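# Slide the paler box's tray out its far end

## Task

Using pushes only, slide the inner tray of the paler of the two slide boxes out through the box end that lies away from the robot base, by a few centimetres or more, and leave it resting there on its own. Do not grip the outer case of either box, do not shift or rotate either box beyond a small amount, and do not push any tray out as far as about half its length; any of these fails immediately. All other objects must finish roughly where they started, nothing may go off the table, and the tray's new position must hold without the robot touching it. Finish by opening the gripper and backing the arm away.

## Robot and tools

Robot: a single six-joint arm (Trossen wxai follower) with a two-finger parallel gripper and a wrist camera. There is only one arm, so every command covers just that arm.

Frame: the scene frame has its origin on the table surface directly under the arm base. +z is up; +x points out from the base; +y is to the left when facing along +x. The base itself may sit slightly tilted. The 'far end' of the box is the one with larger distance from the base.

State readout: end_effector_position (metres) and end_effector_quat_wxyz give the pose of the point midway between the finger pads, which sits 3 to 4 cm back from the fingertips; velocities follow in m/s and rad/s. At long reach the printed position may be somewhat off. Joint positions and Joint velocities list the six joints in column order (rad, rad/s) and then the pad gap (m; 0.088 when wide open). grip_measured is the measured finger opening expressed on the command scale. The fingers extend along the gripper's +x axis and close along its y axis.

Tool execute_actions, argument actions: a list holding one item, or empty.
- Empty list: no command, just returns state (with pictures).
- Motion item: {"rows": [[...]], "steps": n}. Each row has exactly 7 numbers: absolute target angles in radians for waist, shoulder, elbow, wrist pitch, wrist yaw, wrist roll, followed by the gripper opening. These are goal angles, not increments. Up to 15 rows; steps from 6 to 15 (default 15), each step 1/30 s; one row per step, the final row held for leftover steps.
- Wait item: {"steps": n} with n up to 300, counted from the previous result; no new command.
- pictures: true to get camera images with a motion result.
A refused call does nothing.

Joint ranges (rad): waist -3.054 to 3.054, shoulder 0.000 to 3.142, elbow 0.000 to 2.356, wrist pitch -1.571 to 1.571, wrist yaw -1.571 to 1.571, wrist roll -3.142 to 3.142. A target beyond a limit by over 0.010 and further out than the joint's current reading is refused; the real stop can differ by 0.010 either way, and overshooting targets are clipped, reported by "joint sent to its limit" (possibly referring to an earlier motion).

Opening: scale -1 to 1; +1 fully open, empty fingers touch near -0.80, lower values add nothing. A full close needs about 0.5 s. To squeeze something, command a value clearly under grip_measured; the gap between them sets the force (about 34 N per pad maximum; fast closes can hit harder). Readings may carry a constant offset of about 1 mm. For this job the fingers should not grip either case; pushing with closed fingertips is the natural approach.

Motion limits: each step, the sent target can lead the measured angle by at most 0.211 rad (waist, shoulder, elbow), 0.213 (wrist pitch), 0.267 (wrist yaw), 0.228 (wrist roll), and all targets are pulled back if they would put the hand over 70 mm from where it is. Large moves therefore take several calls. Friction may leave a joint short of its target, especially at full reach, and tiny changes may not register, so read Joint positions after every move.

Timing: the simulation keeps running while you compose a reply. Each result is captured 6 steps before the motion ends; those remaining steps play out afterward. The arm keeps heading for your last row until it nearly stops or a step is HELD.

Result flags: "joint command not followed" means the clearance checker altered or blocked targets (mounts count as arm). HELD marks steps where your row was partly or wholly withheld. If contact torque hits a load limit (waist 17.6, shoulder 21.8, elbow 21.7, wrist pitch 5.74, wrist yaw 5.72, wrist roll 5.36 N m), the arm halts 10 s and drops the rest of the call. MOTOR HOT appears from 50 °C; at 95 °C an OVER-TEMPERATURE FAULT holds the arm, and if it does not cool within 30 to 60 s power cuts and the arm goes limp. Avoid long loaded holds.

Tool zoom_image: camera (cam_high, cam_low or cam_wrist, each 504x504) and region [x0, y0, x1, y1] in pixels from the top-left, up to 504 on a side; gives a closer look at the latest image.

Tool read_manual: optional section "licences"; returns licence text only.

Tool finished_scene: scene = number of the current scene; ends it permanently and reports success, then gives the next task.

Cautions: push the tray gently from its near end so it slides outward without dragging the case; stop well before half extension; never knock items off the table or strike hard; open and withdraw before finishing.

Each tool is called as name([rows], argument=value, ...), one row to a line, values as JSON.

## Session

execute_actions(actions=[])

Scene clock: 0.00 s of 3750.00 s.
end_effector_position=(+0.3307, -0.0775, +0.2907) grip_measured=+0.846 end_effector_quat_wxyz=(+0.225, +0.762, +0.166, -0.584) end_effector_velocity=(-0.001, -0.001, +0.000) end_effector_angular_velocity=(-0.012, -0.000, +0.012)
Joint positions: [ 0.669  1.839  1.465 -1.338  0.827  3.011  0.08 ]
Joint velocities: [ 0.002 -0.002 -0.002 -0.007  0.007 -0.007 -0.   ]
Heat: hottest shoulder 24 °C (+0.0 °C/min).

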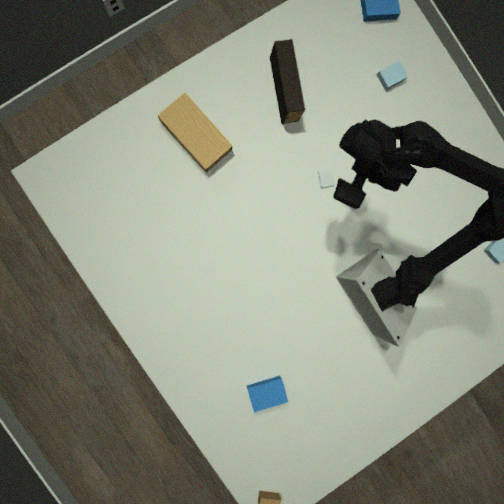

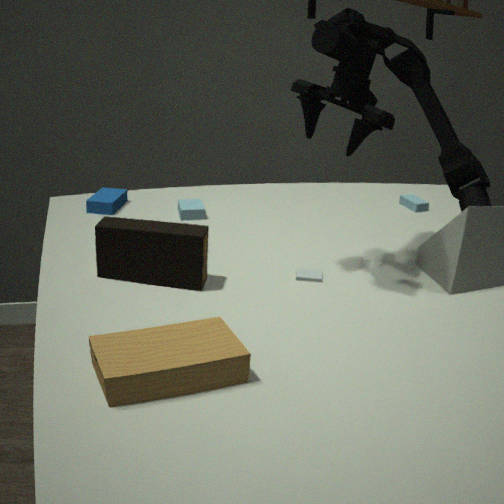

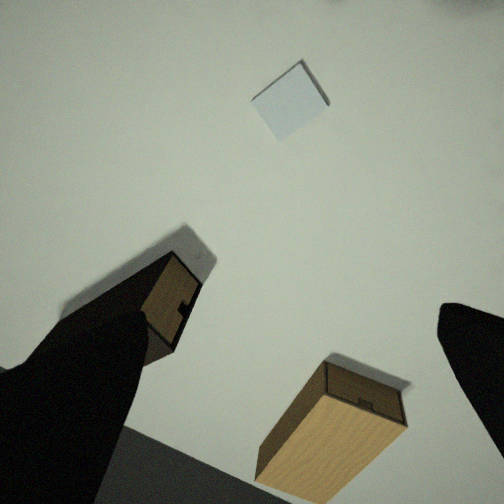

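zoom_image(camera="cam_wrist", region=[240, 330, 430, 504])

zoom_image(camera="cam_low", region=[60, 290, 280, 430])

zoom_image(camera="cam_high", region=[130, 70, 260, 200])

Region (240, 330, 430, 504) of cam_wrist's 504x504 image, scaled by 2.653, with more detail than that image has; it fills the top 462 rows of this view, and the rest is white.

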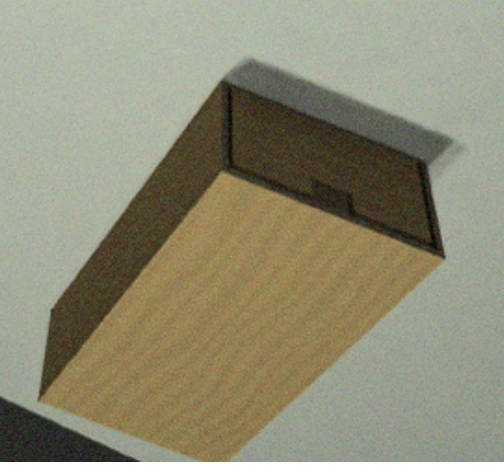

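Region (60, 290, 280, 430) of cam_low's 504x504 image, scaled by 2.291, with more detail than that image has; it fills the top 321 rows of this view, and the rest is white.

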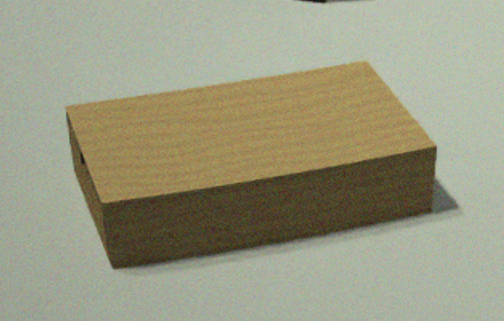

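Region (130, 70, 260, 200) of cam_high's 504x504 image, scaled by 3.877, with more detail than that image has.

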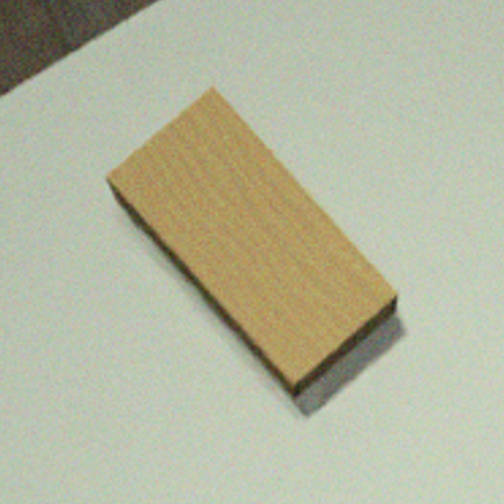

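execute_actions([
  {"rows": [[0.5,1.9,1.4,0.2,0.4,0.5,-0.85]], "steps": 15},
])

execute_actions([
  {"steps": 20},
])

Scene clock: 6.40 s of 3750.00 s.
end_effector_position=(+0.3990, -0.0209, +0.2540) grip_measured=-0.228 end_effector_quat_wxyz=(+0.179, +0.799, +0.347, -0.456) end_effector_velocity=(+0.310, +0.066, +0.148) end_effector_angular_velocity=(+0.247, -1.833, +0.545)
Joint positions: [ 0.498  1.903  1.403 -0.827  0.436  2.465  0.028]
Joint velocities: [-0.007  0.002 -0.017  1.722 -0.374 -1.824 -0.175]
Heat: hottest waist 24 °C (+0.0 °C/min).
Steps of this call (steps 1 to 90: nothing new was sent; then 3.10 s passed at rest; steps 91 to 99: the first 9 steps of this action). Readings (joint positions):
91: [0.652 1.842 1.455 -1.290 0.764 2.953]
92: [0.619 1.846 1.447 -1.225 0.686 2.892]
94: [0.550 1.869 1.431 -1.110 0.559 2.770]
98: [0.499 1.902 1.405 -0.884 0.448 2.526]
99: the state above

Scene clock: 7.07 s of 3750.00 s.
end_effector_position=(+0.5350, -0.0802, +0.3815) grip_measured=-0.787 end_effector_quat_wxyz=(+0.565, +0.809, +0.139, -0.078) end_effector_velocity=(+0.019, -0.038, +0.042) end_effector_angular_velocity=(-1.637, -0.448, +0.317)
Joint positions: [0.498 1.901 1.403 0.165 0.405 1.247 0.   ]
Joint velocities: [-0.007 -0.002 -0.007  0.3   -0.007 -1.824 -0.   ]
Heat: hottest waist 24 °C (+0.0 °C/min).
Kept back: nothing.
Steps of this call (steps 1 to 6: the last 6 steps of your previous action; steps 7 to 20: the robot went on to your last target). Readings (joint positions):
1: [0.498 1.903 1.403 -0.769 0.427 2.405]
2: [0.498 1.903 1.403 -0.710 0.421 2.344]
4: [0.498 1.904 1.403 -0.595 0.414 2.222]
8: [0.498 1.904 1.403 -0.367 0.407 1.978]
20: the state above

execute_actions([
  {"rows": [[0.48,1.95,1.36,0.3,0.39,0.9,-0.85],[0.46,2.0,1.32,0.4,0.38,0.8,-0.85],[0.44,2.05,1.28,0.5,0.37,0.6,-0.85],[0.42,2.1,1.24,0.6,0.36,0.5,-0.85],[0.41,2.15,1.2,0.7,0.35,0.4,-0.85],[0.4,2.2,1.16,0.8,0.34,0.3,-0.85],[0.39,2.25,1.12,0.9,0.33,0.2,-0.85],[0.37,2.3,1.08,1.0,0.31,0.0,-0.85],[0.35,2.35,1.04,1.05,0.3,-0.3,-0.85],[0.34,2.4,1.0,1.1,0.29,-0.74,-0.85]], "steps": 15},
])

execute_actions([
  {"steps": 30},
], pictures=true)

Scene clock: 7.63 s of 3750.00 s.
end_effector_position=(+0.5519, -0.0359, +0.2954) grip_measured=-0.787 end_effector_quat_wxyz=(+0.796, +0.584, +0.156, -0.041) end_effector_velocity=(-0.049, +0.304, -0.504) end_effector_angular_velocity=(-0.872, +0.493, +0.724)
Joint positions: [0.426 2.076 1.25  0.507 0.36  0.569 0.   ]
Joint velocities: [-0.291  0.774 -0.73   0.74  -0.227 -0.799  0.   ]
Heat: hottest waist 24 °C (+0.0 °C/min).
Steps of this call (steps 1 to 8: the robot went on to your last target; steps 9 to 17: the first 9 steps of this action). Readings (joint positions):
9: [0.497 1.907 1.397 0.224 0.402 0.789]
10: [0.494 1.919 1.384 0.278 0.397 0.801]
12: [0.476 1.954 1.355 0.376 0.386 0.711]
16: [0.435 2.050 1.274 0.482 0.368 0.595]
17: the state above

Scene clock: 8.63 s of 3750.00 s.
end_effector_position=(+0.5188, +0.0329, +0.1645) grip_measured=-0.787 end_effector_quat_wxyz=(+0.987, +0.001, +0.151, +0.049) end_effector_velocity=(-0.000, -0.003, -0.000) end_effector_angular_velocity=(-0.147, -0.013, +0.034)
Joint positions: [ 0.339  2.399  1.002  1.098  0.295 -0.723  0.   ]
Joint velocities: [-0.002 -0.002 -0.002  0.007  0.007 -0.154 -0.   ]
Heat: hottest waist 24 °C (+0.0 °C/min).
Kept back: nothing.
Steps of this call (steps 1 to 6: the last 6 steps of your previous action; steps 7 to 30: the robot went on to your last target). Readings (joint positions):
1: [0.416 2.103 1.225 0.532 0.353 0.542]
2: [0.406 2.129 1.201 0.557 0.347 0.515]
4: [0.387 2.182 1.154 0.613 0.336 0.456]
8: [0.356 2.309 1.066 0.790 0.312 0.268]
30: the state above

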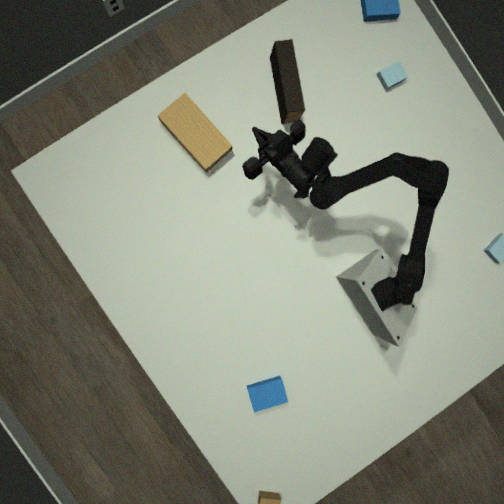

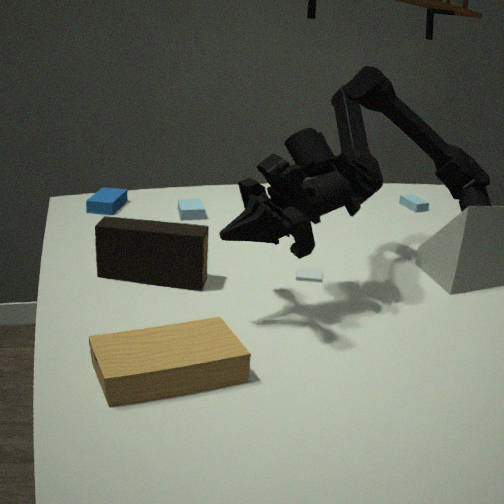

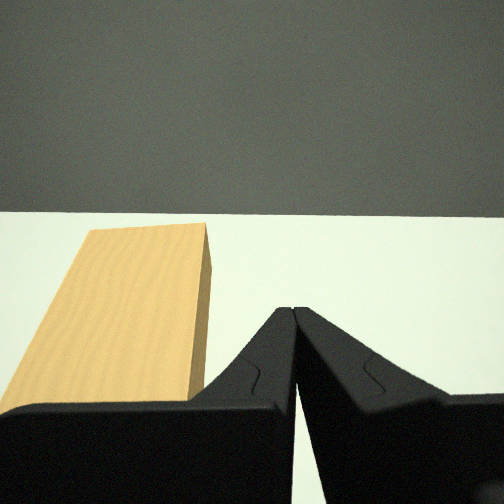

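execute_actions([
  {"rows": [[0.335,2.42,0.995,1.115,0.29,-0.74,-0.85],[0.33,2.44,0.99,1.13,0.287,-0.74,-0.85],[0.327,2.46,0.985,1.15,0.284,-0.74,-0.85],[0.324,2.48,0.98,1.17,0.281,-0.745,-0.85],[0.321,2.5,0.975,1.19,0.278,-0.745,-0.85],[0.318,2.52,0.97,1.21,0.275,-0.745,-0.85],[0.315,2.54,0.97,1.23,0.272,-0.75,-0.85],[0.312,2.56,0.97,1.25,0.269,-0.75,-0.85],[0.309,2.58,0.97,1.27,0.266,-0.75,-0.85],[0.306,2.6,0.97,1.29,0.263,-0.75,-0.85],[0.303,2.62,0.97,1.31,0.26,-0.755,-0.85],[0.3,2.64,0.97,1.33,0.257,-0.755,-0.85],[0.298,2.66,0.975,1.345,0.254,-0.755,-0.85],[0.296,2.68,0.98,1.36,0.251,-0.76,-0.85],[0.294,2.7,0.985,1.375,0.248,-0.76,-0.85]], "steps": 15},
])

execute_actions([
  {"rows": [[0.292,2.72,0.99,1.39,0.246,-0.76,-0.85],[0.29,2.74,0.995,1.403,0.244,-0.76,-0.85],[0.288,2.76,1.0,1.416,0.242,-0.76,-0.85],[0.286,2.78,1.004,1.43,0.24,-0.76,-0.85],[0.284,2.8,1.008,1.443,0.238,-0.76,-0.85],[0.282,2.82,1.012,1.456,0.236,-0.76,-0.85],[0.28,2.84,1.016,1.47,0.234,-0.762,-0.85],[0.279,2.86,1.02,1.482,0.232,-0.762,-0.85],[0.278,2.88,1.024,1.494,0.231,-0.762,-0.85]], "steps": 15},
])

execute_actions([
  {"steps": 12},
], pictures=true)

Scene clock: 10.40 s of 3750.00 s.
end_effector_position=(+0.5062, +0.0537, +0.1292) grip_measured=-0.787 end_effector_quat_wxyz=(+0.986, -0.008, +0.159, +0.055) end_effector_velocity=(-0.093, +0.139, -0.211) end_effector_angular_velocity=(-0.038, +0.181, +0.178)
Joint positions: [ 0.317  2.517  0.983  1.218  0.279 -0.743  0.   ]
Joint velocities: [-0.105  0.667 -0.1    0.52  -0.095 -0.037  0.   ]
Heat: hottest waist 25 °C (+5.8 °C/min).
Steps of this call (steps 1 to 30: the robot went on to your last target; steps 31 to 44: nothing new was sent; steps 45 to 53: the first 9 steps of this action). Readings (joint positions):
45: [0.339 2.400 1.002 1.102 0.295 -0.736]
46: [0.338 2.405 1.002 1.111 0.294 -0.736]
48: [0.334 2.423 1.001 1.137 0.291 -0.737]
52: [0.321 2.494 0.986 1.200 0.282 -0.742]
53: the state above

Scene clock: 10.90 s of 3750.00 s.
end_effector_position=(+0.4728, +0.1051, +0.0563) grip_measured=-0.787 end_effector_quat_wxyz=(+0.983, -0.012, +0.171, +0.070) end_effector_velocity=(-0.075, +0.107, -0.136) end_effector_angular_velocity=(+0.005, +0.066, +0.086)
Joint positions: [ 0.282  2.817  1.007  1.457  0.241 -0.757  0.   ]
Joint velocities: [-0.051  0.598  0.12   0.374 -0.066 -0.007 -0.   ]
Heat: hottest waist 25 °C (+5.5 °C/min).
Steps of this call (steps 1 to 6: the last 6 steps of your previous action; steps 7 to 15: the first 9 steps of this action). Readings (joint positions):
7: [0.298 2.659 0.977 1.344 0.259 -0.753]
8: [0.296 2.678 0.979 1.360 0.256 -0.754]
10: [0.292 2.718 0.986 1.389 0.252 -0.755]
14: [0.284 2.797 1.003 1.444 0.243 -0.757]
15: the state above

Scene clock: 11.30 s of 3750.00 s.
end_effector_position=(+0.4655, +0.1151, +0.0439) grip_measured=-0.787 end_effector_quat_wxyz=(+0.982, -0.012, +0.174, +0.074) end_effector_velocity=(+0.001, -0.002, -0.002) end_effector_angular_velocity=(-0.004, +0.001, +0.004)
Joint positions: [ 0.278  2.872  1.019  1.491  0.236 -0.758  0.   ]
Joint velocities: [-0.007 -0.002  0.002 -0.007 -0.007 -0.007 -0.   ]
Heat: hottest waist 25 °C (+5.3 °C/min).
Kept back: nothing.
Steps of this call (steps 1 to 6: the last 6 steps of your previous action; steps 7 to 12: the robot went on to your last target). Readings (joint positions):
1: [0.281 2.834 1.010 1.465 0.240 -0.757]
2: [0.280 2.847 1.012 1.470 0.239 -0.757]
4: [0.279 2.865 1.012 1.478 0.238 -0.758]
8: [0.278 2.872 1.015 1.489 0.237 -0.758]
12: the state above

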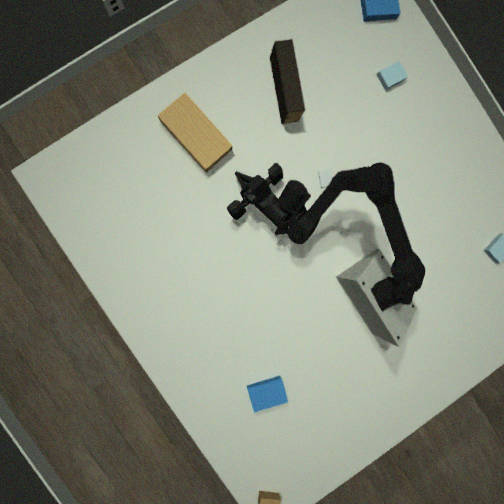

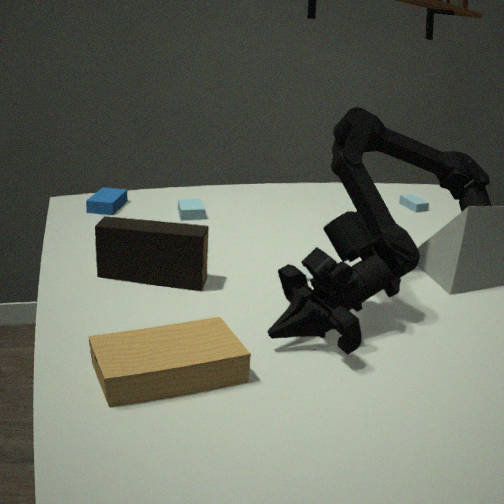

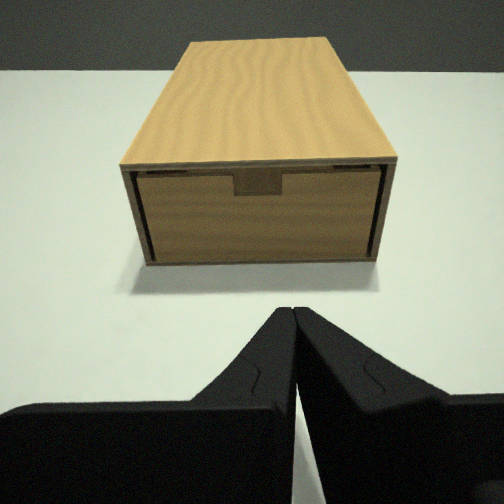

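execute_actions([
  {"rows": [[0.277,2.882,1.04,1.482,0.232,-0.762,-0.85],[0.275,2.89,1.06,1.47,0.23,-0.762,-0.85],[0.274,2.898,1.08,1.458,0.229,-0.763,-0.85],[0.273,2.906,1.1,1.446,0.228,-0.763,-0.85],[0.271,2.914,1.12,1.434,0.226,-0.764,-0.85],[0.27,2.922,1.14,1.421,0.225,-0.764,-0.85],[0.269,2.93,1.16,1.408,0.223,-0.765,-0.85],[0.268,2.937,1.18,1.396,0.222,-0.765,-0.85],[0.267,2.944,1.2,1.383,0.22,-0.766,-0.85],[0.266,2.95,1.217,1.372,0.219,-0.767,-0.85],[0.265,2.956,1.233,1.362,0.217,-0.767,-0.85]], "steps": 15},
])

execute_actions([
  {"steps": 14},
], pictures=true)

Scene clock: 13.83 s of 3750.00 s.
end_effector_position=(+0.4895, +0.1218, +0.0368) grip_measured=-0.787 end_effector_quat_wxyz=(+0.982, -0.012, +0.172, +0.072) end_effector_velocity=(+0.102, +0.037, -0.039) end_effector_angular_velocity=(+0.009, +0.004, +0.024)
Joint positions: [ 0.27   2.916  1.143  1.416  0.229 -0.76   0.   ]
Joint velocities: [-0.037  0.208  0.564 -0.374 -0.051 -0.007 -0.   ]
Heat: hottest waist 25 °C (+4.3 °C/min).
Steps of this call (steps 1 to 30: the robot went on to your last target; steps 31 to 67: nothing new was sent; steps 68 to 76: the first 9 steps of this action). Readings (joint positions):
68: [0.278 2.873 1.021 1.491 0.236 -0.758]
69: [0.278 2.875 1.028 1.487 0.236 -0.758]
71: [0.277 2.883 1.054 1.470 0.235 -0.759]
75: [0.272 2.909 1.125 1.428 0.231 -0.760]
76: the state above

Scene clock: 14.30 s of 3750.00 s.
end_effector_position=(+0.5042, +0.1269, +0.0315) grip_measured=-0.787 end_effector_quat_wxyz=(+0.982, -0.012, +0.172, +0.073) end_effector_velocity=(-0.001, +0.004, -0.005) end_effector_angular_velocity=(-0.006, +0.011, +0.021)
Joint positions: [ 0.266  2.946  1.225  1.364  0.223 -0.763  0.   ]
Joint velocities: [-0.002  0.007  0.007 -0.022 -0.007 -0.007 -0.   ]
Heat: hottest waist 26 °C (+8.4 °C/min).
Kept back: nothing.
Steps of this call (steps 1 to 6: the last 6 steps of your previous action; steps 7 to 14: the robot went on to your last target). Readings (joint positions):
1: [0.269 2.923 1.162 1.404 0.228 -0.761]
2: [0.268 2.930 1.180 1.393 0.226 -0.762]
4: [0.267 2.939 1.204 1.378 0.225 -0.762]
8: [0.266 2.944 1.220 1.368 0.223 -0.763]
14: the state above

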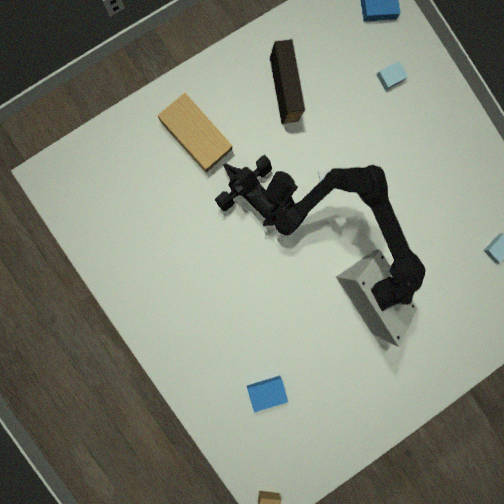

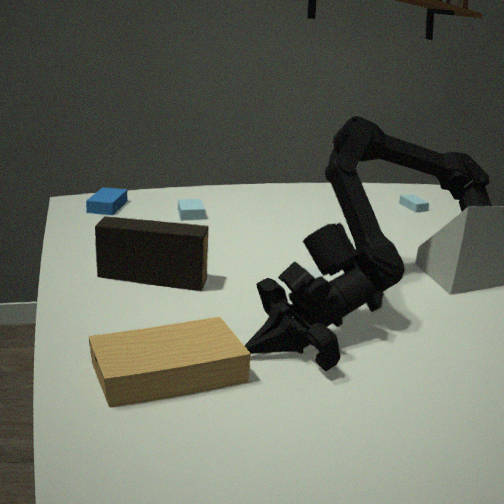

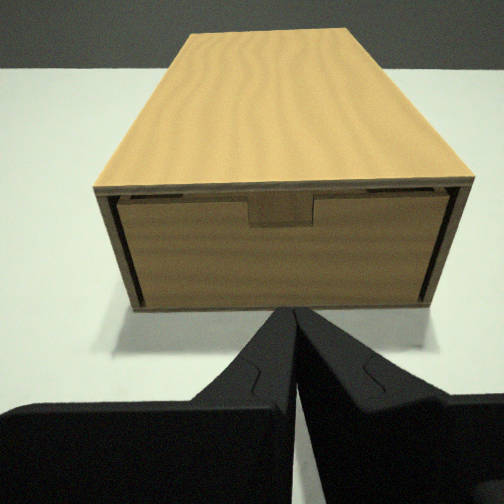

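zoom_image(camera="cam_low", region=[200, 260, 400, 400])

Region (200, 260, 400, 400) of cam_low's 504x504 image, scaled by 2.520, with more detail than that image has; it fills the top 353 rows of this view, and the rest is white.

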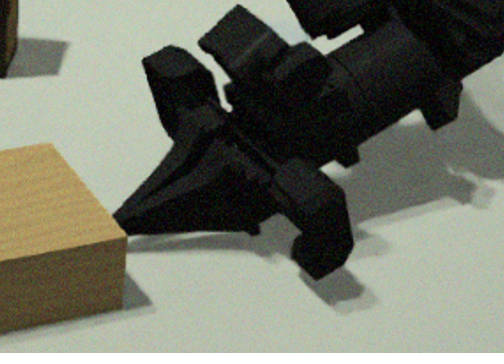

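execute_actions([
  {"rows": [[0.265,2.96,1.24,1.357,0.217,-0.767,-0.85],[0.265,2.963,1.25,1.349,0.217,-0.767,-0.85],[0.265,2.966,1.26,1.341,0.217,-0.767,-0.85],[0.265,2.969,1.27,1.333,0.217,-0.767,-0.85],[0.265,2.972,1.28,1.325,0.217,-0.767,-0.85],[0.265,2.975,1.29,1.317,0.217,-0.767,-0.85],[0.265,2.978,1.3,1.309,0.217,-0.767,-0.85],[0.265,2.98,1.31,1.301,0.217,-0.767,-0.85],[0.265,2.983,1.32,1.294,0.217,-0.767,-0.85]], "steps": 15},
])

execute_actions([
  {"steps": 14},
], pictures=true)

Scene clock: 15.30 s of 3750.00 s.
end_effector_position=(+0.5150, +0.1316, +0.0279) grip_measured=-0.787 end_effector_quat_wxyz=(+0.982, -0.013, +0.175, +0.076) end_effector_velocity=(+0.054, +0.013, -0.007) end_effector_angular_velocity=(-0.018, -0.001, +0.016)
Joint positions: [ 0.265  2.967  1.287  1.314  0.222 -0.763  0.   ]
Joint velocities: [-0.002  0.076  0.281 -0.212 -0.007 -0.022 -0.   ]
Heat: hottest waist 26 °C (+7.8 °C/min).
Steps of this call (steps 1 to 21: the robot went on to your last target; steps 22 to 30: the first 9 steps of this action). Readings (joint positions):
22: [0.266 2.947 1.228 1.362 0.222 -0.763]
23: [0.266 2.949 1.231 1.359 0.222 -0.763]
25: [0.265 2.953 1.244 1.348 0.222 -0.763]
29: [0.265 2.964 1.278 1.321 0.222 -0.763]
30: the state above

Scene clock: 15.77 s of 3750.00 s.
end_effector_position=(+0.5199, +0.1326, +0.0275) grip_measured=-0.787 end_effector_quat_wxyz=(+0.982, -0.013, +0.175, +0.076) end_effector_velocity=(-0.002, +0.002, -0.003) end_effector_angular_velocity=(+0.008, +0.007, +0.009)
Joint positions: [ 0.265  2.974  1.313  1.295  0.222 -0.763  0.   ]
Joint velocities: [-0.002  0.002 -0.002 -0.007 -0.007  0.007  0.   ]
Heat: hottest waist 26 °C (+7.6 °C/min).
Kept back: nothing.
Steps of this call (steps 1 to 6: the last 6 steps of your previous action; steps 7 to 14: the robot went on to your last target). Readings (joint positions):
1: [0.265 2.969 1.295 1.309 0.222 -0.763]
2: [0.265 2.971 1.301 1.305 0.222 -0.763]
4: [0.265 2.971 1.307 1.301 0.222 -0.763]
8: [0.265 2.972 1.311 1.297 0.222 -0.763]
14: the state above

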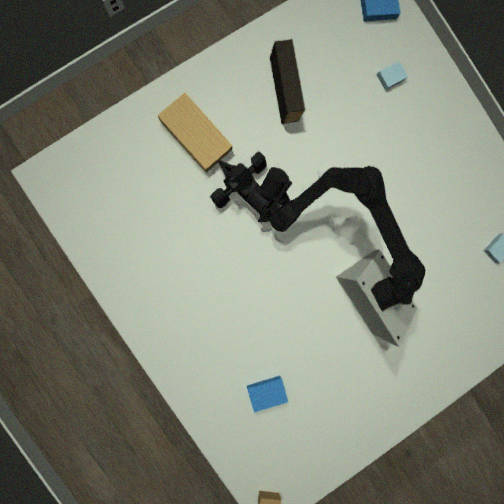

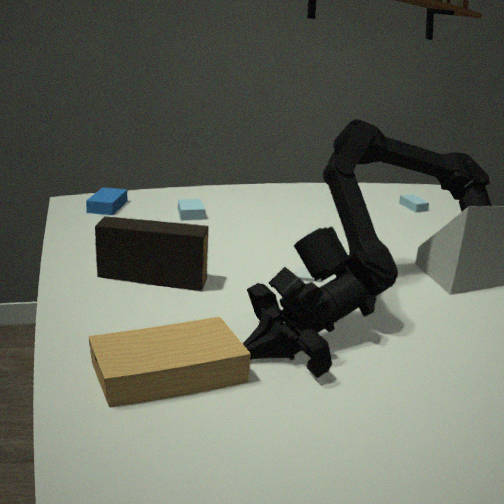

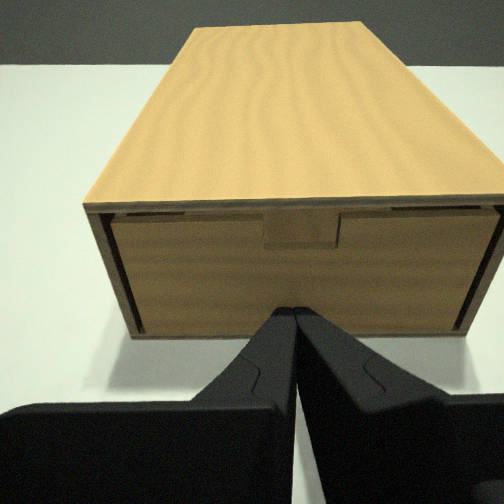

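execute_actions([
  {"rows": [[0.265,2.984,1.326,1.289,0.218,-0.767,-0.85],[0.265,2.985,1.332,1.284,0.218,-0.767,-0.85],[0.265,2.986,1.338,1.279,0.218,-0.767,-0.85],[0.265,2.987,1.344,1.274,0.218,-0.767,-0.85],[0.266,2.988,1.35,1.27,0.218,-0.767,-0.85],[0.266,2.989,1.356,1.265,0.218,-0.767,-0.85],[0.266,2.99,1.362,1.261,0.218,-0.767,-0.85],[0.266,2.991,1.368,1.257,0.218,-0.767,-0.85],[0.266,2.992,1.374,1.253,0.218,-0.767,-0.85]], "steps": 15},
])

execute_actions([
  {"steps": 14},
], pictures=true)

Scene clock: 16.53 s of 3750.00 s.
end_effector_position=(+0.5276, +0.1337, +0.0273) grip_measured=-0.787 end_effector_quat_wxyz=(+0.981, -0.013, +0.175, +0.076) end_effector_velocity=(+0.035, +0.003, +0.001) end_effector_angular_velocity=(-0.004, -0.002, +0.008)
Joint positions: [ 0.265  2.981  1.35   1.264  0.222 -0.763  0.   ]
Joint velocities: [-0.002  0.027  0.164 -0.139 -0.007 -0.007 -0.   ]
Heat: hottest waist 26 °C (+7.3 °C/min).
Steps of this call (steps 1 to 14: the robot went on to your last target; steps 15 to 23: the first 9 steps of this action). Readings (joint positions):
15: [0.265 2.974 1.314 1.294 0.222 -0.763]
16: [0.265 2.974 1.316 1.291 0.222 -0.763]
18: [0.265 2.976 1.324 1.284 0.222 -0.763]
22: [0.265 2.980 1.345 1.268 0.222 -0.763]
23: the state above

Scene clock: 17.00 s of 3750.00 s.
end_effector_position=(+0.5312, +0.1333, +0.0280) grip_measured=-0.787 end_effector_quat_wxyz=(+0.982, -0.013, +0.174, +0.075) end_effector_velocity=(+0.001, -0.000, +0.000) end_effector_angular_velocity=(-0.004, -0.002, +0.008)
Joint positions: [ 0.265  2.983  1.366  1.254  0.222 -0.763  0.   ]
Joint velocities: [-0.002 -0.002  0.002 -0.007 -0.007 -0.007  0.   ]
Heat: hottest waist 26 °C (+7.1 °C/min).
Kept back: nothing.
Steps of this call (steps 1 to 6: the last 6 steps of your previous action; steps 7 to 14: the robot went on to your last target). Readings (joint positions):
1: [0.265 2.982 1.355 1.261 0.222 -0.763]
2: [0.265 2.982 1.358 1.259 0.222 -0.763]
4: [0.265 2.983 1.362 1.256 0.222 -0.763]
8: [0.265 2.983 1.365 1.255 0.222 -0.763]
14: the state above

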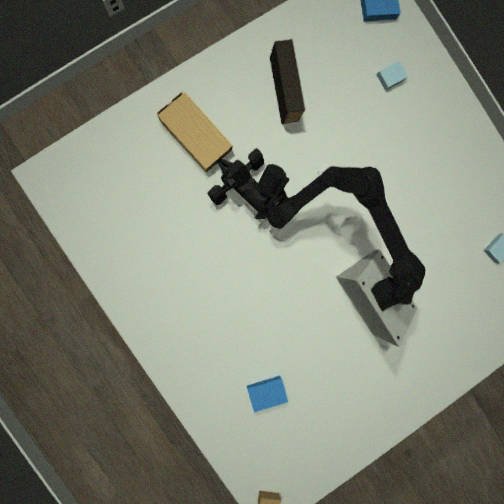

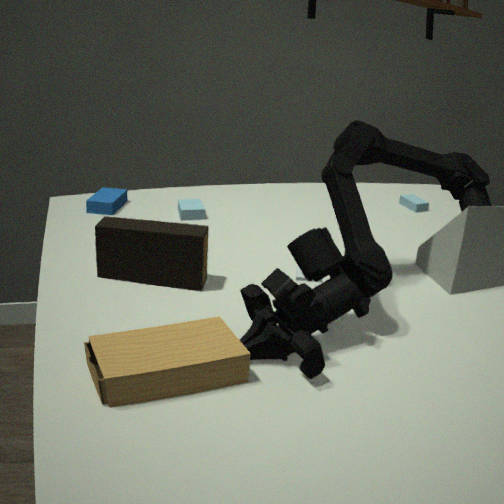

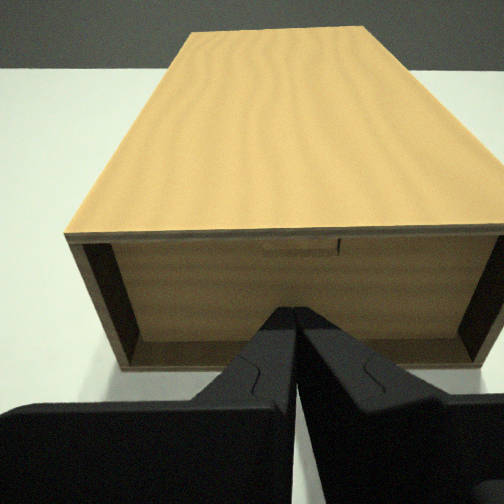

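execute_actions([
  {"rows": [[0.268,2.985,1.38,1.246,0.22,-0.767,-0.85],[0.27,2.985,1.388,1.239,0.22,-0.767,-0.85],[0.272,2.986,1.396,1.232,0.22,-0.767,-0.85],[0.273,2.988,1.404,1.225,0.22,-0.767,-0.85],[0.273,2.99,1.412,1.219,0.22,-0.767,-0.85],[0.273,2.993,1.42,1.213,0.22,-0.767,-0.85],[0.273,2.996,1.428,1.207,0.22,-0.767,-0.85],[0.273,2.998,1.436,1.201,0.22,-0.767,-0.85],[0.273,3.0,1.444,1.195,0.22,-0.767,-0.85],[0.273,3.003,1.452,1.189,0.22,-0.767,-0.85],[0.273,3.005,1.46,1.182,0.22,-0.767,-0.85]], "steps": 15},
])

execute_actions([
  {"steps": 14},
], pictures=true)

Scene clock: 18.50 s of 3750.00 s.
end_effector_position=(+0.5431, +0.1325, +0.0309) grip_measured=-0.787 end_effector_quat_wxyz=(+0.982, -0.012, +0.173, +0.074) end_effector_velocity=(+0.053, -0.001, +0.010) end_effector_angular_velocity=(+0.003, -0.029, +0.000)
Joint positions: [ 0.266  2.986  1.415  1.211  0.222 -0.763  0.   ]
Joint velocities: [-0.002  0.032  0.237 -0.183 -0.022 -0.007 -0.   ]
Heat: hottest waist 27 °C (+9.7 °C/min).
Steps of this call (steps 1 to 30: the robot went on to your last target; steps 31 to 36: nothing new was sent; steps 37 to 45: the first 9 steps of this action). Readings (joint positions):
37: [0.265 2.983 1.367 1.253 0.222 -0.763]
38: [0.265 2.983 1.370 1.249 0.222 -0.763]
40: [0.265 2.983 1.380 1.238 0.222 -0.763]
44: [0.266 2.985 1.407 1.217 0.222 -0.763]
45: the state above

Scene clock: 18.97 s of 3750.00 s.
end_effector_position=(+0.5502, +0.1333, +0.0312) grip_measured=-0.787 end_effector_quat_wxyz=(+0.982, -0.012, +0.172, +0.074) end_effector_velocity=(-0.000, +0.002, -0.002) end_effector_angular_velocity=(-0.019, +0.006, +0.023)
Joint positions: [ 0.266  2.995  1.451  1.184  0.222 -0.763  0.   ]
Joint velocities: [-0.002 -0.002  0.002 -0.022 -0.007 -0.022 -0.   ]
Heat: hottest waist 27 °C (+9.5 °C/min).
Kept back: nothing.
Steps of this call (steps 1 to 6: the last 6 steps of your previous action; steps 7 to 14: the robot went on to your last target). Readings (joint positions):
1: [0.266 2.988 1.423 1.206 0.222 -0.763]
2: [0.266 2.990 1.431 1.200 0.222 -0.763]
4: [0.266 2.992 1.442 1.192 0.222 -0.763]
8: [0.266 2.994 1.449 1.186 0.222 -0.763]
14: the state above

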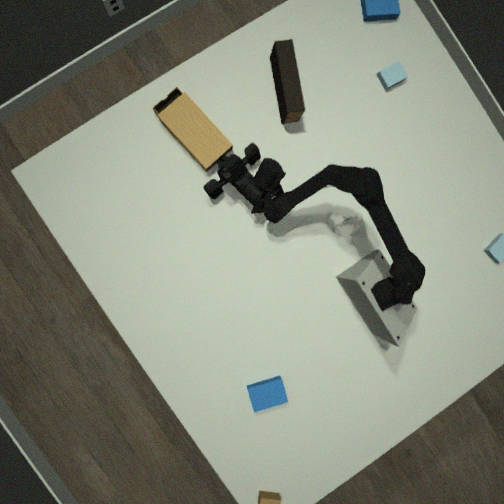

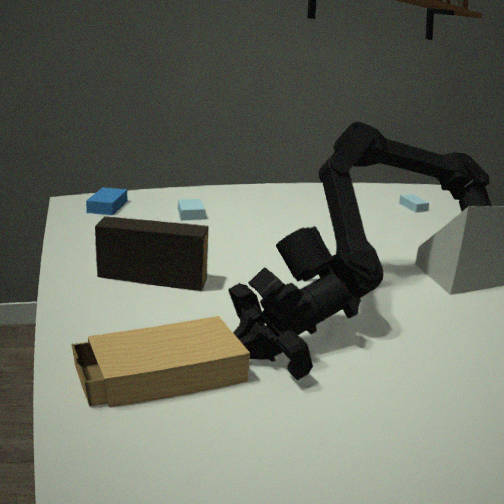

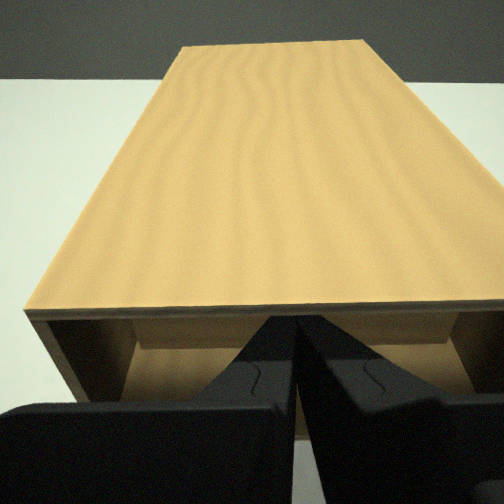

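execute_actions([
  {"rows": [[0.273,3.008,1.466,1.178,0.22,-0.767,-0.85],[0.273,3.01,1.472,1.174,0.22,-0.767,-0.85],[0.273,3.012,1.478,1.17,0.22,-0.767,-0.85],[0.273,3.014,1.484,1.166,0.22,-0.767,-0.85],[0.273,3.016,1.49,1.162,0.22,-0.767,-0.85],[0.273,3.018,1.496,1.158,0.22,-0.767,-0.85],[0.273,3.02,1.503,1.153,0.22,-0.767,-0.85],[0.273,3.022,1.51,1.148,0.22,-0.767,-0.85],[0.273,3.024,1.517,1.143,0.22,-0.767,-0.85]], "steps": 15},
])

execute_actions([
  {"steps": 14},
], pictures=true)

Scene clock: 19.73 s of 3750.00 s.
end_effector_position=(+0.5572, +0.1352, +0.0307) grip_measured=-0.787 end_effector_quat_wxyz=(+0.982, -0.013, +0.172, +0.074) end_effector_velocity=(+0.035, +0.005, -0.001) end_effector_angular_velocity=(-0.004, -0.002, +0.007)
Joint positions: [ 0.267  3.008  1.492  1.156  0.222 -0.763  0.   ]
Joint velocities: [-0.002  0.051  0.188 -0.139 -0.007 -0.007 -0.   ]
Heat: hottest waist 27 °C (+9.1 °C/min).
Steps of this call (steps 1 to 14: the robot went on to your last target; steps 15 to 23: the first 9 steps of this action). Readings (joint positions):
15: [0.266 2.995 1.453 1.183 0.222 -0.763]
16: [0.266 2.996 1.456 1.181 0.222 -0.763]
18: [0.267 2.999 1.464 1.176 0.222 -0.763]
22: [0.267 3.006 1.486 1.161 0.222 -0.763]
23: the state above

Scene clock: 20.20 s of 3750.00 s.
end_effector_position=(+0.5601, +0.1357, +0.0306) grip_measured=-0.787 end_effector_quat_wxyz=(+0.982, -0.013, +0.172, +0.074) end_effector_velocity=(+0.002, -0.004, +0.001) end_effector_angular_velocity=(-0.009, +0.004, -0.006)
Joint positions: [ 0.267  3.013  1.509  1.145  0.222 -0.763  0.   ]
Joint velocities: [-0.002 -0.007  0.002 -0.007  0.007 -0.007 -0.   ]
Heat: hottest waist 27 °C (+8.9 °C/min).
Kept back: nothing.
Steps of this call (steps 1 to 6: the last 6 steps of your previous action; steps 7 to 14: the robot went on to your last target). Readings (joint positions):
1: [0.267 3.010 1.497 1.153 0.222 -0.763]
2: [0.267 3.011 1.501 1.150 0.222 -0.763]
4: [0.267 3.012 1.505 1.148 0.222 -0.763]
8: [0.267 3.013 1.508 1.146 0.222 -0.763]
14: the state above

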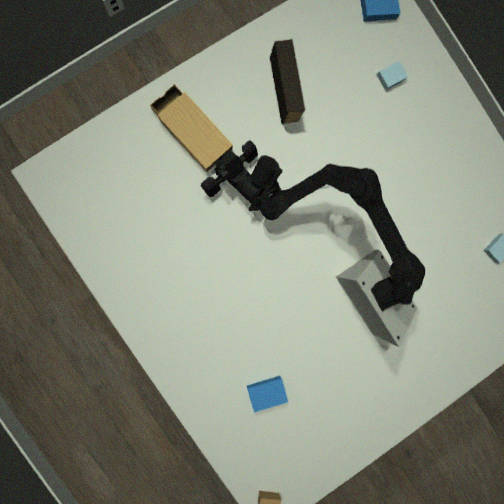

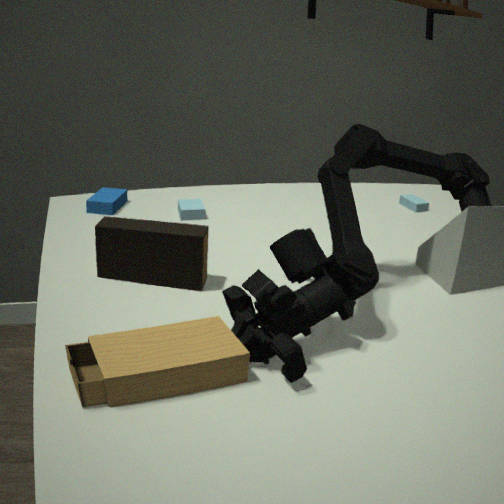

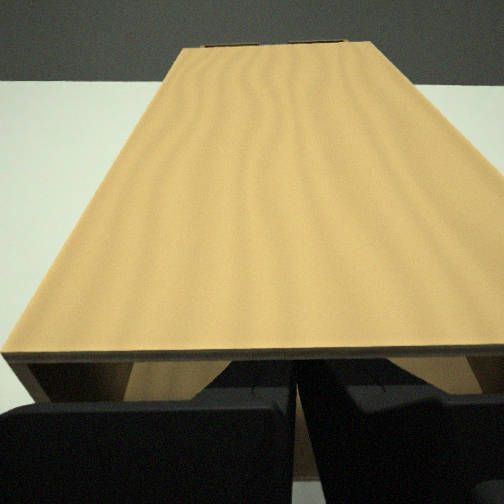

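zoom_image(camera="cam_high", region=[130, 70, 260, 200])

zoom_image(camera="cam_low", region=[50, 270, 330, 430])

Region (130, 70, 260, 200) of cam_high's 504x504 image, scaled by 3.877, with more detail than that image has.

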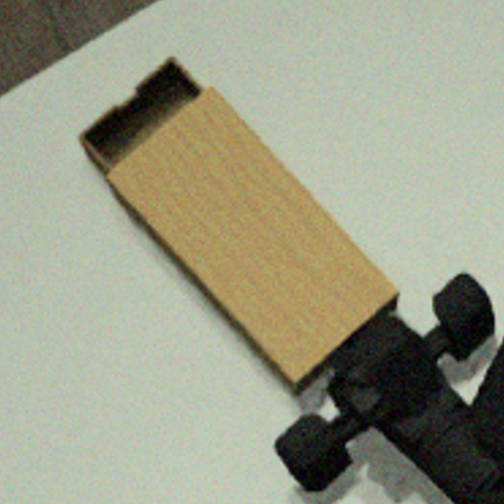

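Region (50, 270, 330, 430) of cam_low's 504x504 image, scaled by 1.800, with more detail than that image has; it fills the top 288 rows of this view, and the rest is white.

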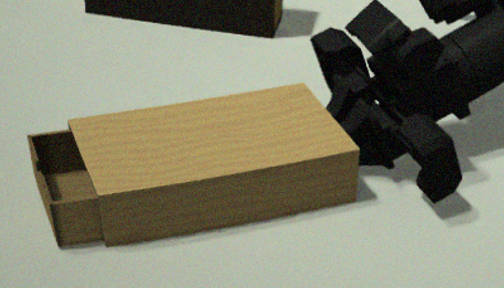

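execute_actions([
  {"rows": [[0.273,3.027,1.521,1.141,0.22,-0.767,-0.85],[0.273,3.03,1.525,1.139,0.22,-0.767,-0.85],[0.273,3.032,1.529,1.137,0.22,-0.767,-0.85],[0.273,3.034,1.533,1.135,0.22,-0.767,-0.85],[0.273,3.036,1.537,1.132,0.22,-0.767,-0.85],[0.273,3.038,1.542,1.129,0.22,-0.767,-0.85],[0.273,3.04,1.547,1.126,0.22,-0.767,-0.85]], "steps": 15},
])

execute_actions([
  {"steps": 12},
], pictures=true)

zoom_image(camera="cam_high", region=[130, 70, 260, 200])

Scene clock: 21.33 s of 3750.00 s.
end_effector_position=(+0.5630, +0.1383, +0.0283) grip_measured=-0.787 end_effector_quat_wxyz=(+0.982, -0.013, +0.173, +0.076) end_effector_velocity=(+0.008, +0.006, -0.005) end_effector_angular_velocity=(-0.005, +0.001, +0.011)
Joint positions: [ 0.267  3.027  1.534  1.131  0.222 -0.763  0.   ]
Joint velocities: [-0.002  0.032  0.061 -0.037 -0.007 -0.007 -0.   ]
Heat: hottest waist 28 °C (+11.2 °C/min).
Steps of this call (steps 1 to 25: the robot went on to your last target; steps 26 to 34: the first 9 steps of this action). Readings (joint positions):
26: [0.267 3.014 1.510 1.144 0.222 -0.763]
27: [0.267 3.015 1.512 1.144 0.222 -0.763]
29: [0.267 3.018 1.517 1.141 0.222 -0.763]
33: [0.267 3.026 1.532 1.132 0.222 -0.763]
34: the state above

Scene clock: 21.73 s of 3750.00 s.
end_effector_position=(+0.5637, +0.1387, +0.0280) grip_measured=-0.787 end_effector_quat_wxyz=(+0.982, -0.013, +0.174, +0.076) end_effector_velocity=(-0.002, +0.002, -0.003) end_effector_angular_velocity=(-0.006, +0.011, +0.021)
Joint positions: [ 0.267  3.03   1.539  1.127  0.222 -0.763  0.   ]
Joint velocities: [-0.002 -0.002 -0.002 -0.022 -0.007 -0.007 -0.   ]
Heat: hottest waist 28 °C (+11.0 °C/min).
Kept back: nothing.
Steps of this call (steps 1 to 6: the last 6 steps of your previous action; steps 7 to 12: the robot went on to your last target). Readings (joint positions):
1: [0.267 3.028 1.535 1.130 0.222 -0.763]
2: [0.267 3.028 1.536 1.129 0.222 -0.763]
4: [0.267 3.029 1.537 1.128 0.222 -0.763]
8: [0.267 3.029 1.538 1.127 0.222 -0.763]
12: the state above

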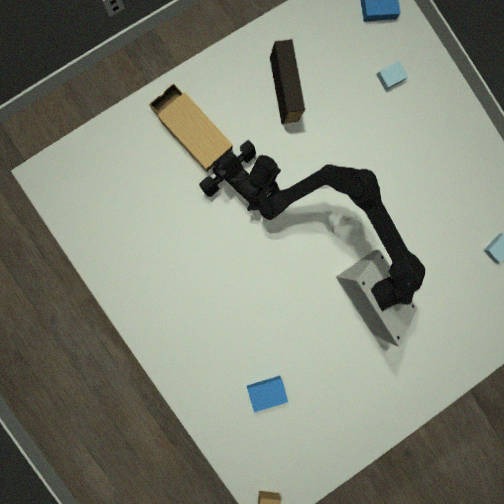

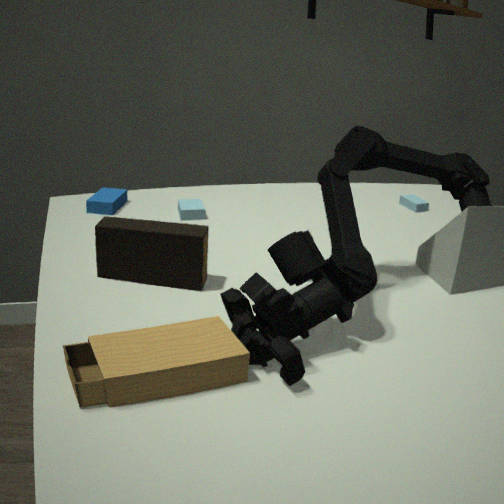

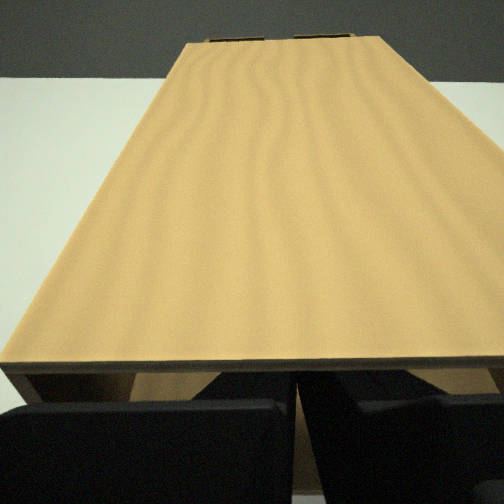

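Region (130, 70, 260, 200) of cam_high's 504x504 image, scaled by 3.877, with more detail than that image has.

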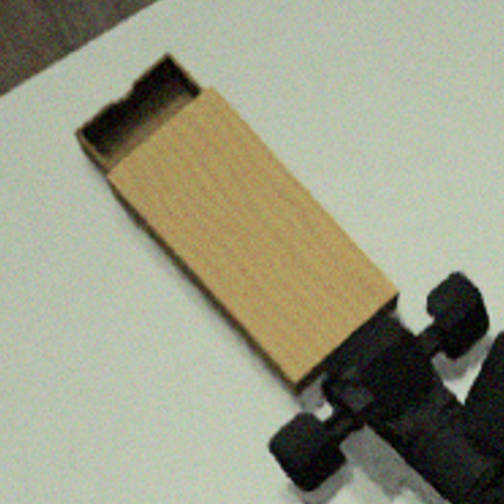

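execute_actions([
  {"rows": [[0.267,3.022,1.53,1.13,0.222,-0.763,-0.85],[0.267,3.018,1.52,1.136,0.222,-0.763,-0.85],[0.267,3.014,1.51,1.142,0.222,-0.763,-0.85],[0.267,3.01,1.5,1.149,0.222,-0.763,-0.85],[0.267,3.006,1.49,1.156,0.222,-0.763,-0.85],[0.267,3.002,1.48,1.163,0.222,-0.763,-0.85],[0.267,2.998,1.47,1.17,0.222,-0.763,-0.85],[0.267,2.994,1.46,1.177,0.222,-0.763,-0.85],[0.267,2.99,1.45,1.184,0.222,-0.763,-0.85],[0.267,2.987,1.44,1.191,0.222,-0.763,-0.85],[0.267,2.984,1.43,1.198,0.222,-0.763,-0.85],[0.267,2.981,1.42,1.205,0.222,-0.763,-0.85],[0.267,2.978,1.41,1.212,0.222,-0.763,-0.85],[0.267,2.975,1.4,1.219,0.222,-0.763,-0.85],[0.267,2.972,1.39,1.226,0.222,-0.763,-0.85]], "steps": 15},
])

execute_actions([
  {"rows": [[0.267,2.968,1.376,1.236,0.222,-0.763,-0.85],[0.267,2.964,1.362,1.246,0.222,-0.763,-0.85],[0.267,2.96,1.348,1.256,0.222,-0.763,-0.85],[0.267,2.956,1.334,1.266,0.222,-0.763,-0.85],[0.267,2.952,1.32,1.277,0.222,-0.763,-0.85],[0.267,2.947,1.305,1.288,0.222,-0.763,-0.85],[0.267,2.942,1.29,1.299,0.222,-0.763,-0.85],[0.267,2.937,1.275,1.31,0.222,-0.763,-0.85],[0.267,2.93,1.26,1.32,0.222,-0.763,-0.85],[0.268,2.922,1.24,1.332,0.222,-0.763,-0.85],[0.27,2.912,1.22,1.344,0.222,-0.763,-0.85],[0.272,2.9,1.2,1.354,0.222,-0.763,-0.85],[0.274,2.888,1.18,1.364,0.222,-0.763,-0.85],[0.276,2.874,1.16,1.372,0.222,-0.763,-0.85],[0.278,2.86,1.14,1.38,0.222,-0.763,-0.85]], "steps": 15},
])

Scene clock: 22.83 s of 3750.00 s.
end_effector_position=(+0.5518, +0.1393, +0.0260) grip_measured=-0.787 end_effector_quat_wxyz=(+0.981, -0.013, +0.177, +0.079) end_effector_velocity=(-0.055, -0.012, -0.002) end_effector_angular_velocity=(-0.011, +0.024, +0.008)
Joint positions: [ 0.267  3.017  1.481  1.164  0.222 -0.763  0.   ]
Joint velocities: [-0.007 -0.1   -0.305  0.183  0.007 -0.007 -0.   ]
Heat: hottest waist 28 °C (+10.5 °C/min).
Steps of this call (steps 1 to 15: the robot went on to your last target; steps 16 to 24: nothing new was sent; steps 25 to 33: the first 9 steps of this action). Readings (joint positions):
25: [0.267 3.030 1.539 1.127 0.222 -0.763]
26: [0.267 3.030 1.538 1.127 0.222 -0.763]
28: [0.267 3.028 1.528 1.136 0.222 -0.763]
32: [0.267 3.020 1.492 1.157 0.222 -0.763]
33: the state above

Scene clock: 23.33 s of 3750.00 s.
end_effector_position=(+0.5210, +0.1303, +0.0313) grip_measured=-0.787 end_effector_quat_wxyz=(+0.982, -0.013, +0.174, +0.076) end_effector_velocity=(-0.083, -0.021, +0.010) end_effector_angular_velocity=(-0.019, +0.006, +0.023)
Joint positions: [ 0.267  2.959  1.305  1.289  0.222 -0.763  0.   ]
Joint velocities: [-0.002 -0.144 -0.447  0.286 -0.007 -0.022 -0.   ]
Heat: hottest waist 28 °C (+10.3 °C/min).
Steps of this call (steps 1 to 6: the last 6 steps of your previous action; steps 7 to 15: the first 9 steps of this action). Readings (joint positions):
7: [0.267 2.991 1.413 1.213 0.222 -0.763]
8: [0.267 2.987 1.401 1.222 0.222 -0.763]
10: [0.267 2.979 1.376 1.239 0.222 -0.763]
14: [0.267 2.963 1.320 1.279 0.222 -0.763]
15: the state above

execute_actions([
  {"rows": [[0.28,2.84,1.12,1.38,0.222,-0.763,-0.85],[0.285,2.815,1.1,1.38,0.222,-0.763,-0.85],[0.29,2.79,1.085,1.375,0.222,-0.763,-0.85],[0.295,2.76,1.07,1.365,0.222,-0.763,-0.85],[0.3,2.73,1.055,1.355,0.222,-0.763,-0.85],[0.305,2.7,1.04,1.34,0.222,-0.763,-0.85],[0.31,2.67,1.025,1.325,0.222,-0.763,-0.85],[0.315,2.64,1.01,1.31,0.222,-0.763,-0.85],[0.32,2.61,0.995,1.295,0.222,-0.763,-0.85],[0.325,2.58,0.98,1.28,0.222,-0.763,-0.85],[0.33,2.55,0.965,1.265,0.222,-0.763,-0.85],[0.33,2.53,0.955,1.255,0.222,-0.763,-0.85],[0.33,2.51,0.945,1.245,0.222,-0.763,-0.85],[0.33,2.5,0.94,1.24,0.222,-0.763,-0.85]], "steps": 15},
])

execute_actions([
  {"steps": 15},
], pictures=true)

Scene clock: 24.13 s of 3750.00 s.
end_effector_position=(+0.4988, +0.0918, +0.0905) grip_measured=-0.787 end_effector_quat_wxyz=(+0.985, -0.014, +0.152, +0.079) end_effector_velocity=(+0.041, -0.141, +0.260) end_effector_angular_velocity=(+0.031, -0.251, -0.022)
Joint positions: [ 0.301  2.703  1.038  1.329  0.222 -0.764  0.   ]
Joint velocities: [ 0.159 -0.935 -0.383 -0.359 -0.007  0.007  0.   ]
Heat: hottest waist 28 °C (+9.9 °C/min).
Steps of this call (steps 1 to 6: the last 6 steps of your previous action; steps 7 to 15: the robot went on to your last target; steps 16 to 24: the first 9 steps of this action). Readings (joint positions):
16: [0.273 2.870 1.144 1.376 0.222 -0.763]
17: [0.274 2.863 1.134 1.376 0.222 -0.763]
19: [0.277 2.835 1.106 1.372 0.222 -0.763]
23: [0.296 2.734 1.051 1.340 0.222 -0.764]
24: the state above

Scene clock: 24.63 s of 3750.00 s.
end_effector_position=(+0.4975, +0.0647, +0.1341) grip_measured=-0.787 end_effector_quat_wxyz=(+0.987, -0.015, +0.140, +0.083) end_effector_velocity=(-0.005, +0.003, -0.004) end_effector_angular_velocity=(-0.008, +0.011, +0.021)
Joint positions: [ 0.325  2.515  0.946  1.242  0.222 -0.763  0.   ]
Joint velocities: [-0.002 -0.002 -0.017 -0.007 -0.007 -0.007  0.   ]
Heat: hottest waist 28 °C (+9.7 °C/min).
Kept back: nothing.
Steps of this call (steps 1 to 6: the last 6 steps of your previous action; steps 7 to 15: the robot went on to your last target). Readings (joint positions):
1: [0.306 2.672 1.025 1.317 0.222 -0.764]
2: [0.312 2.641 1.011 1.304 0.222 -0.764]
4: [0.320 2.584 0.987 1.280 0.222 -0.764]
8: [0.325 2.522 0.961 1.255 0.222 -0.763]
15: the state above

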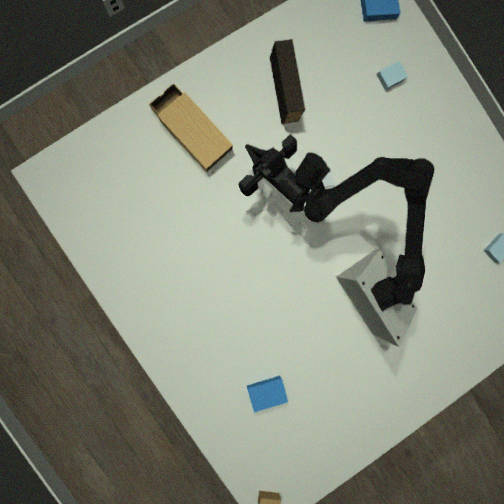

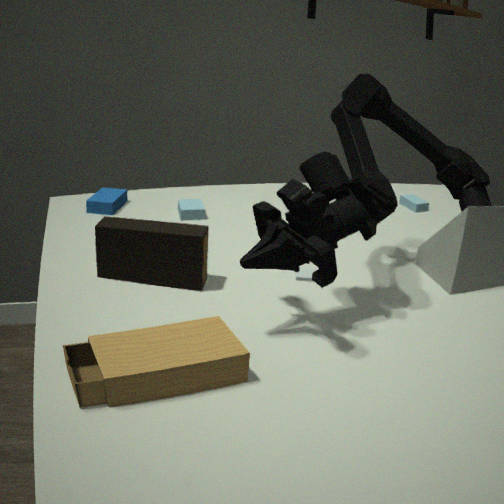

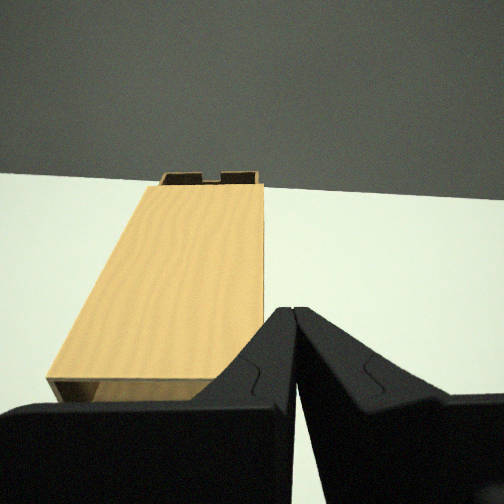

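finished_scene(scene=1)

The scene is finished: the task was done.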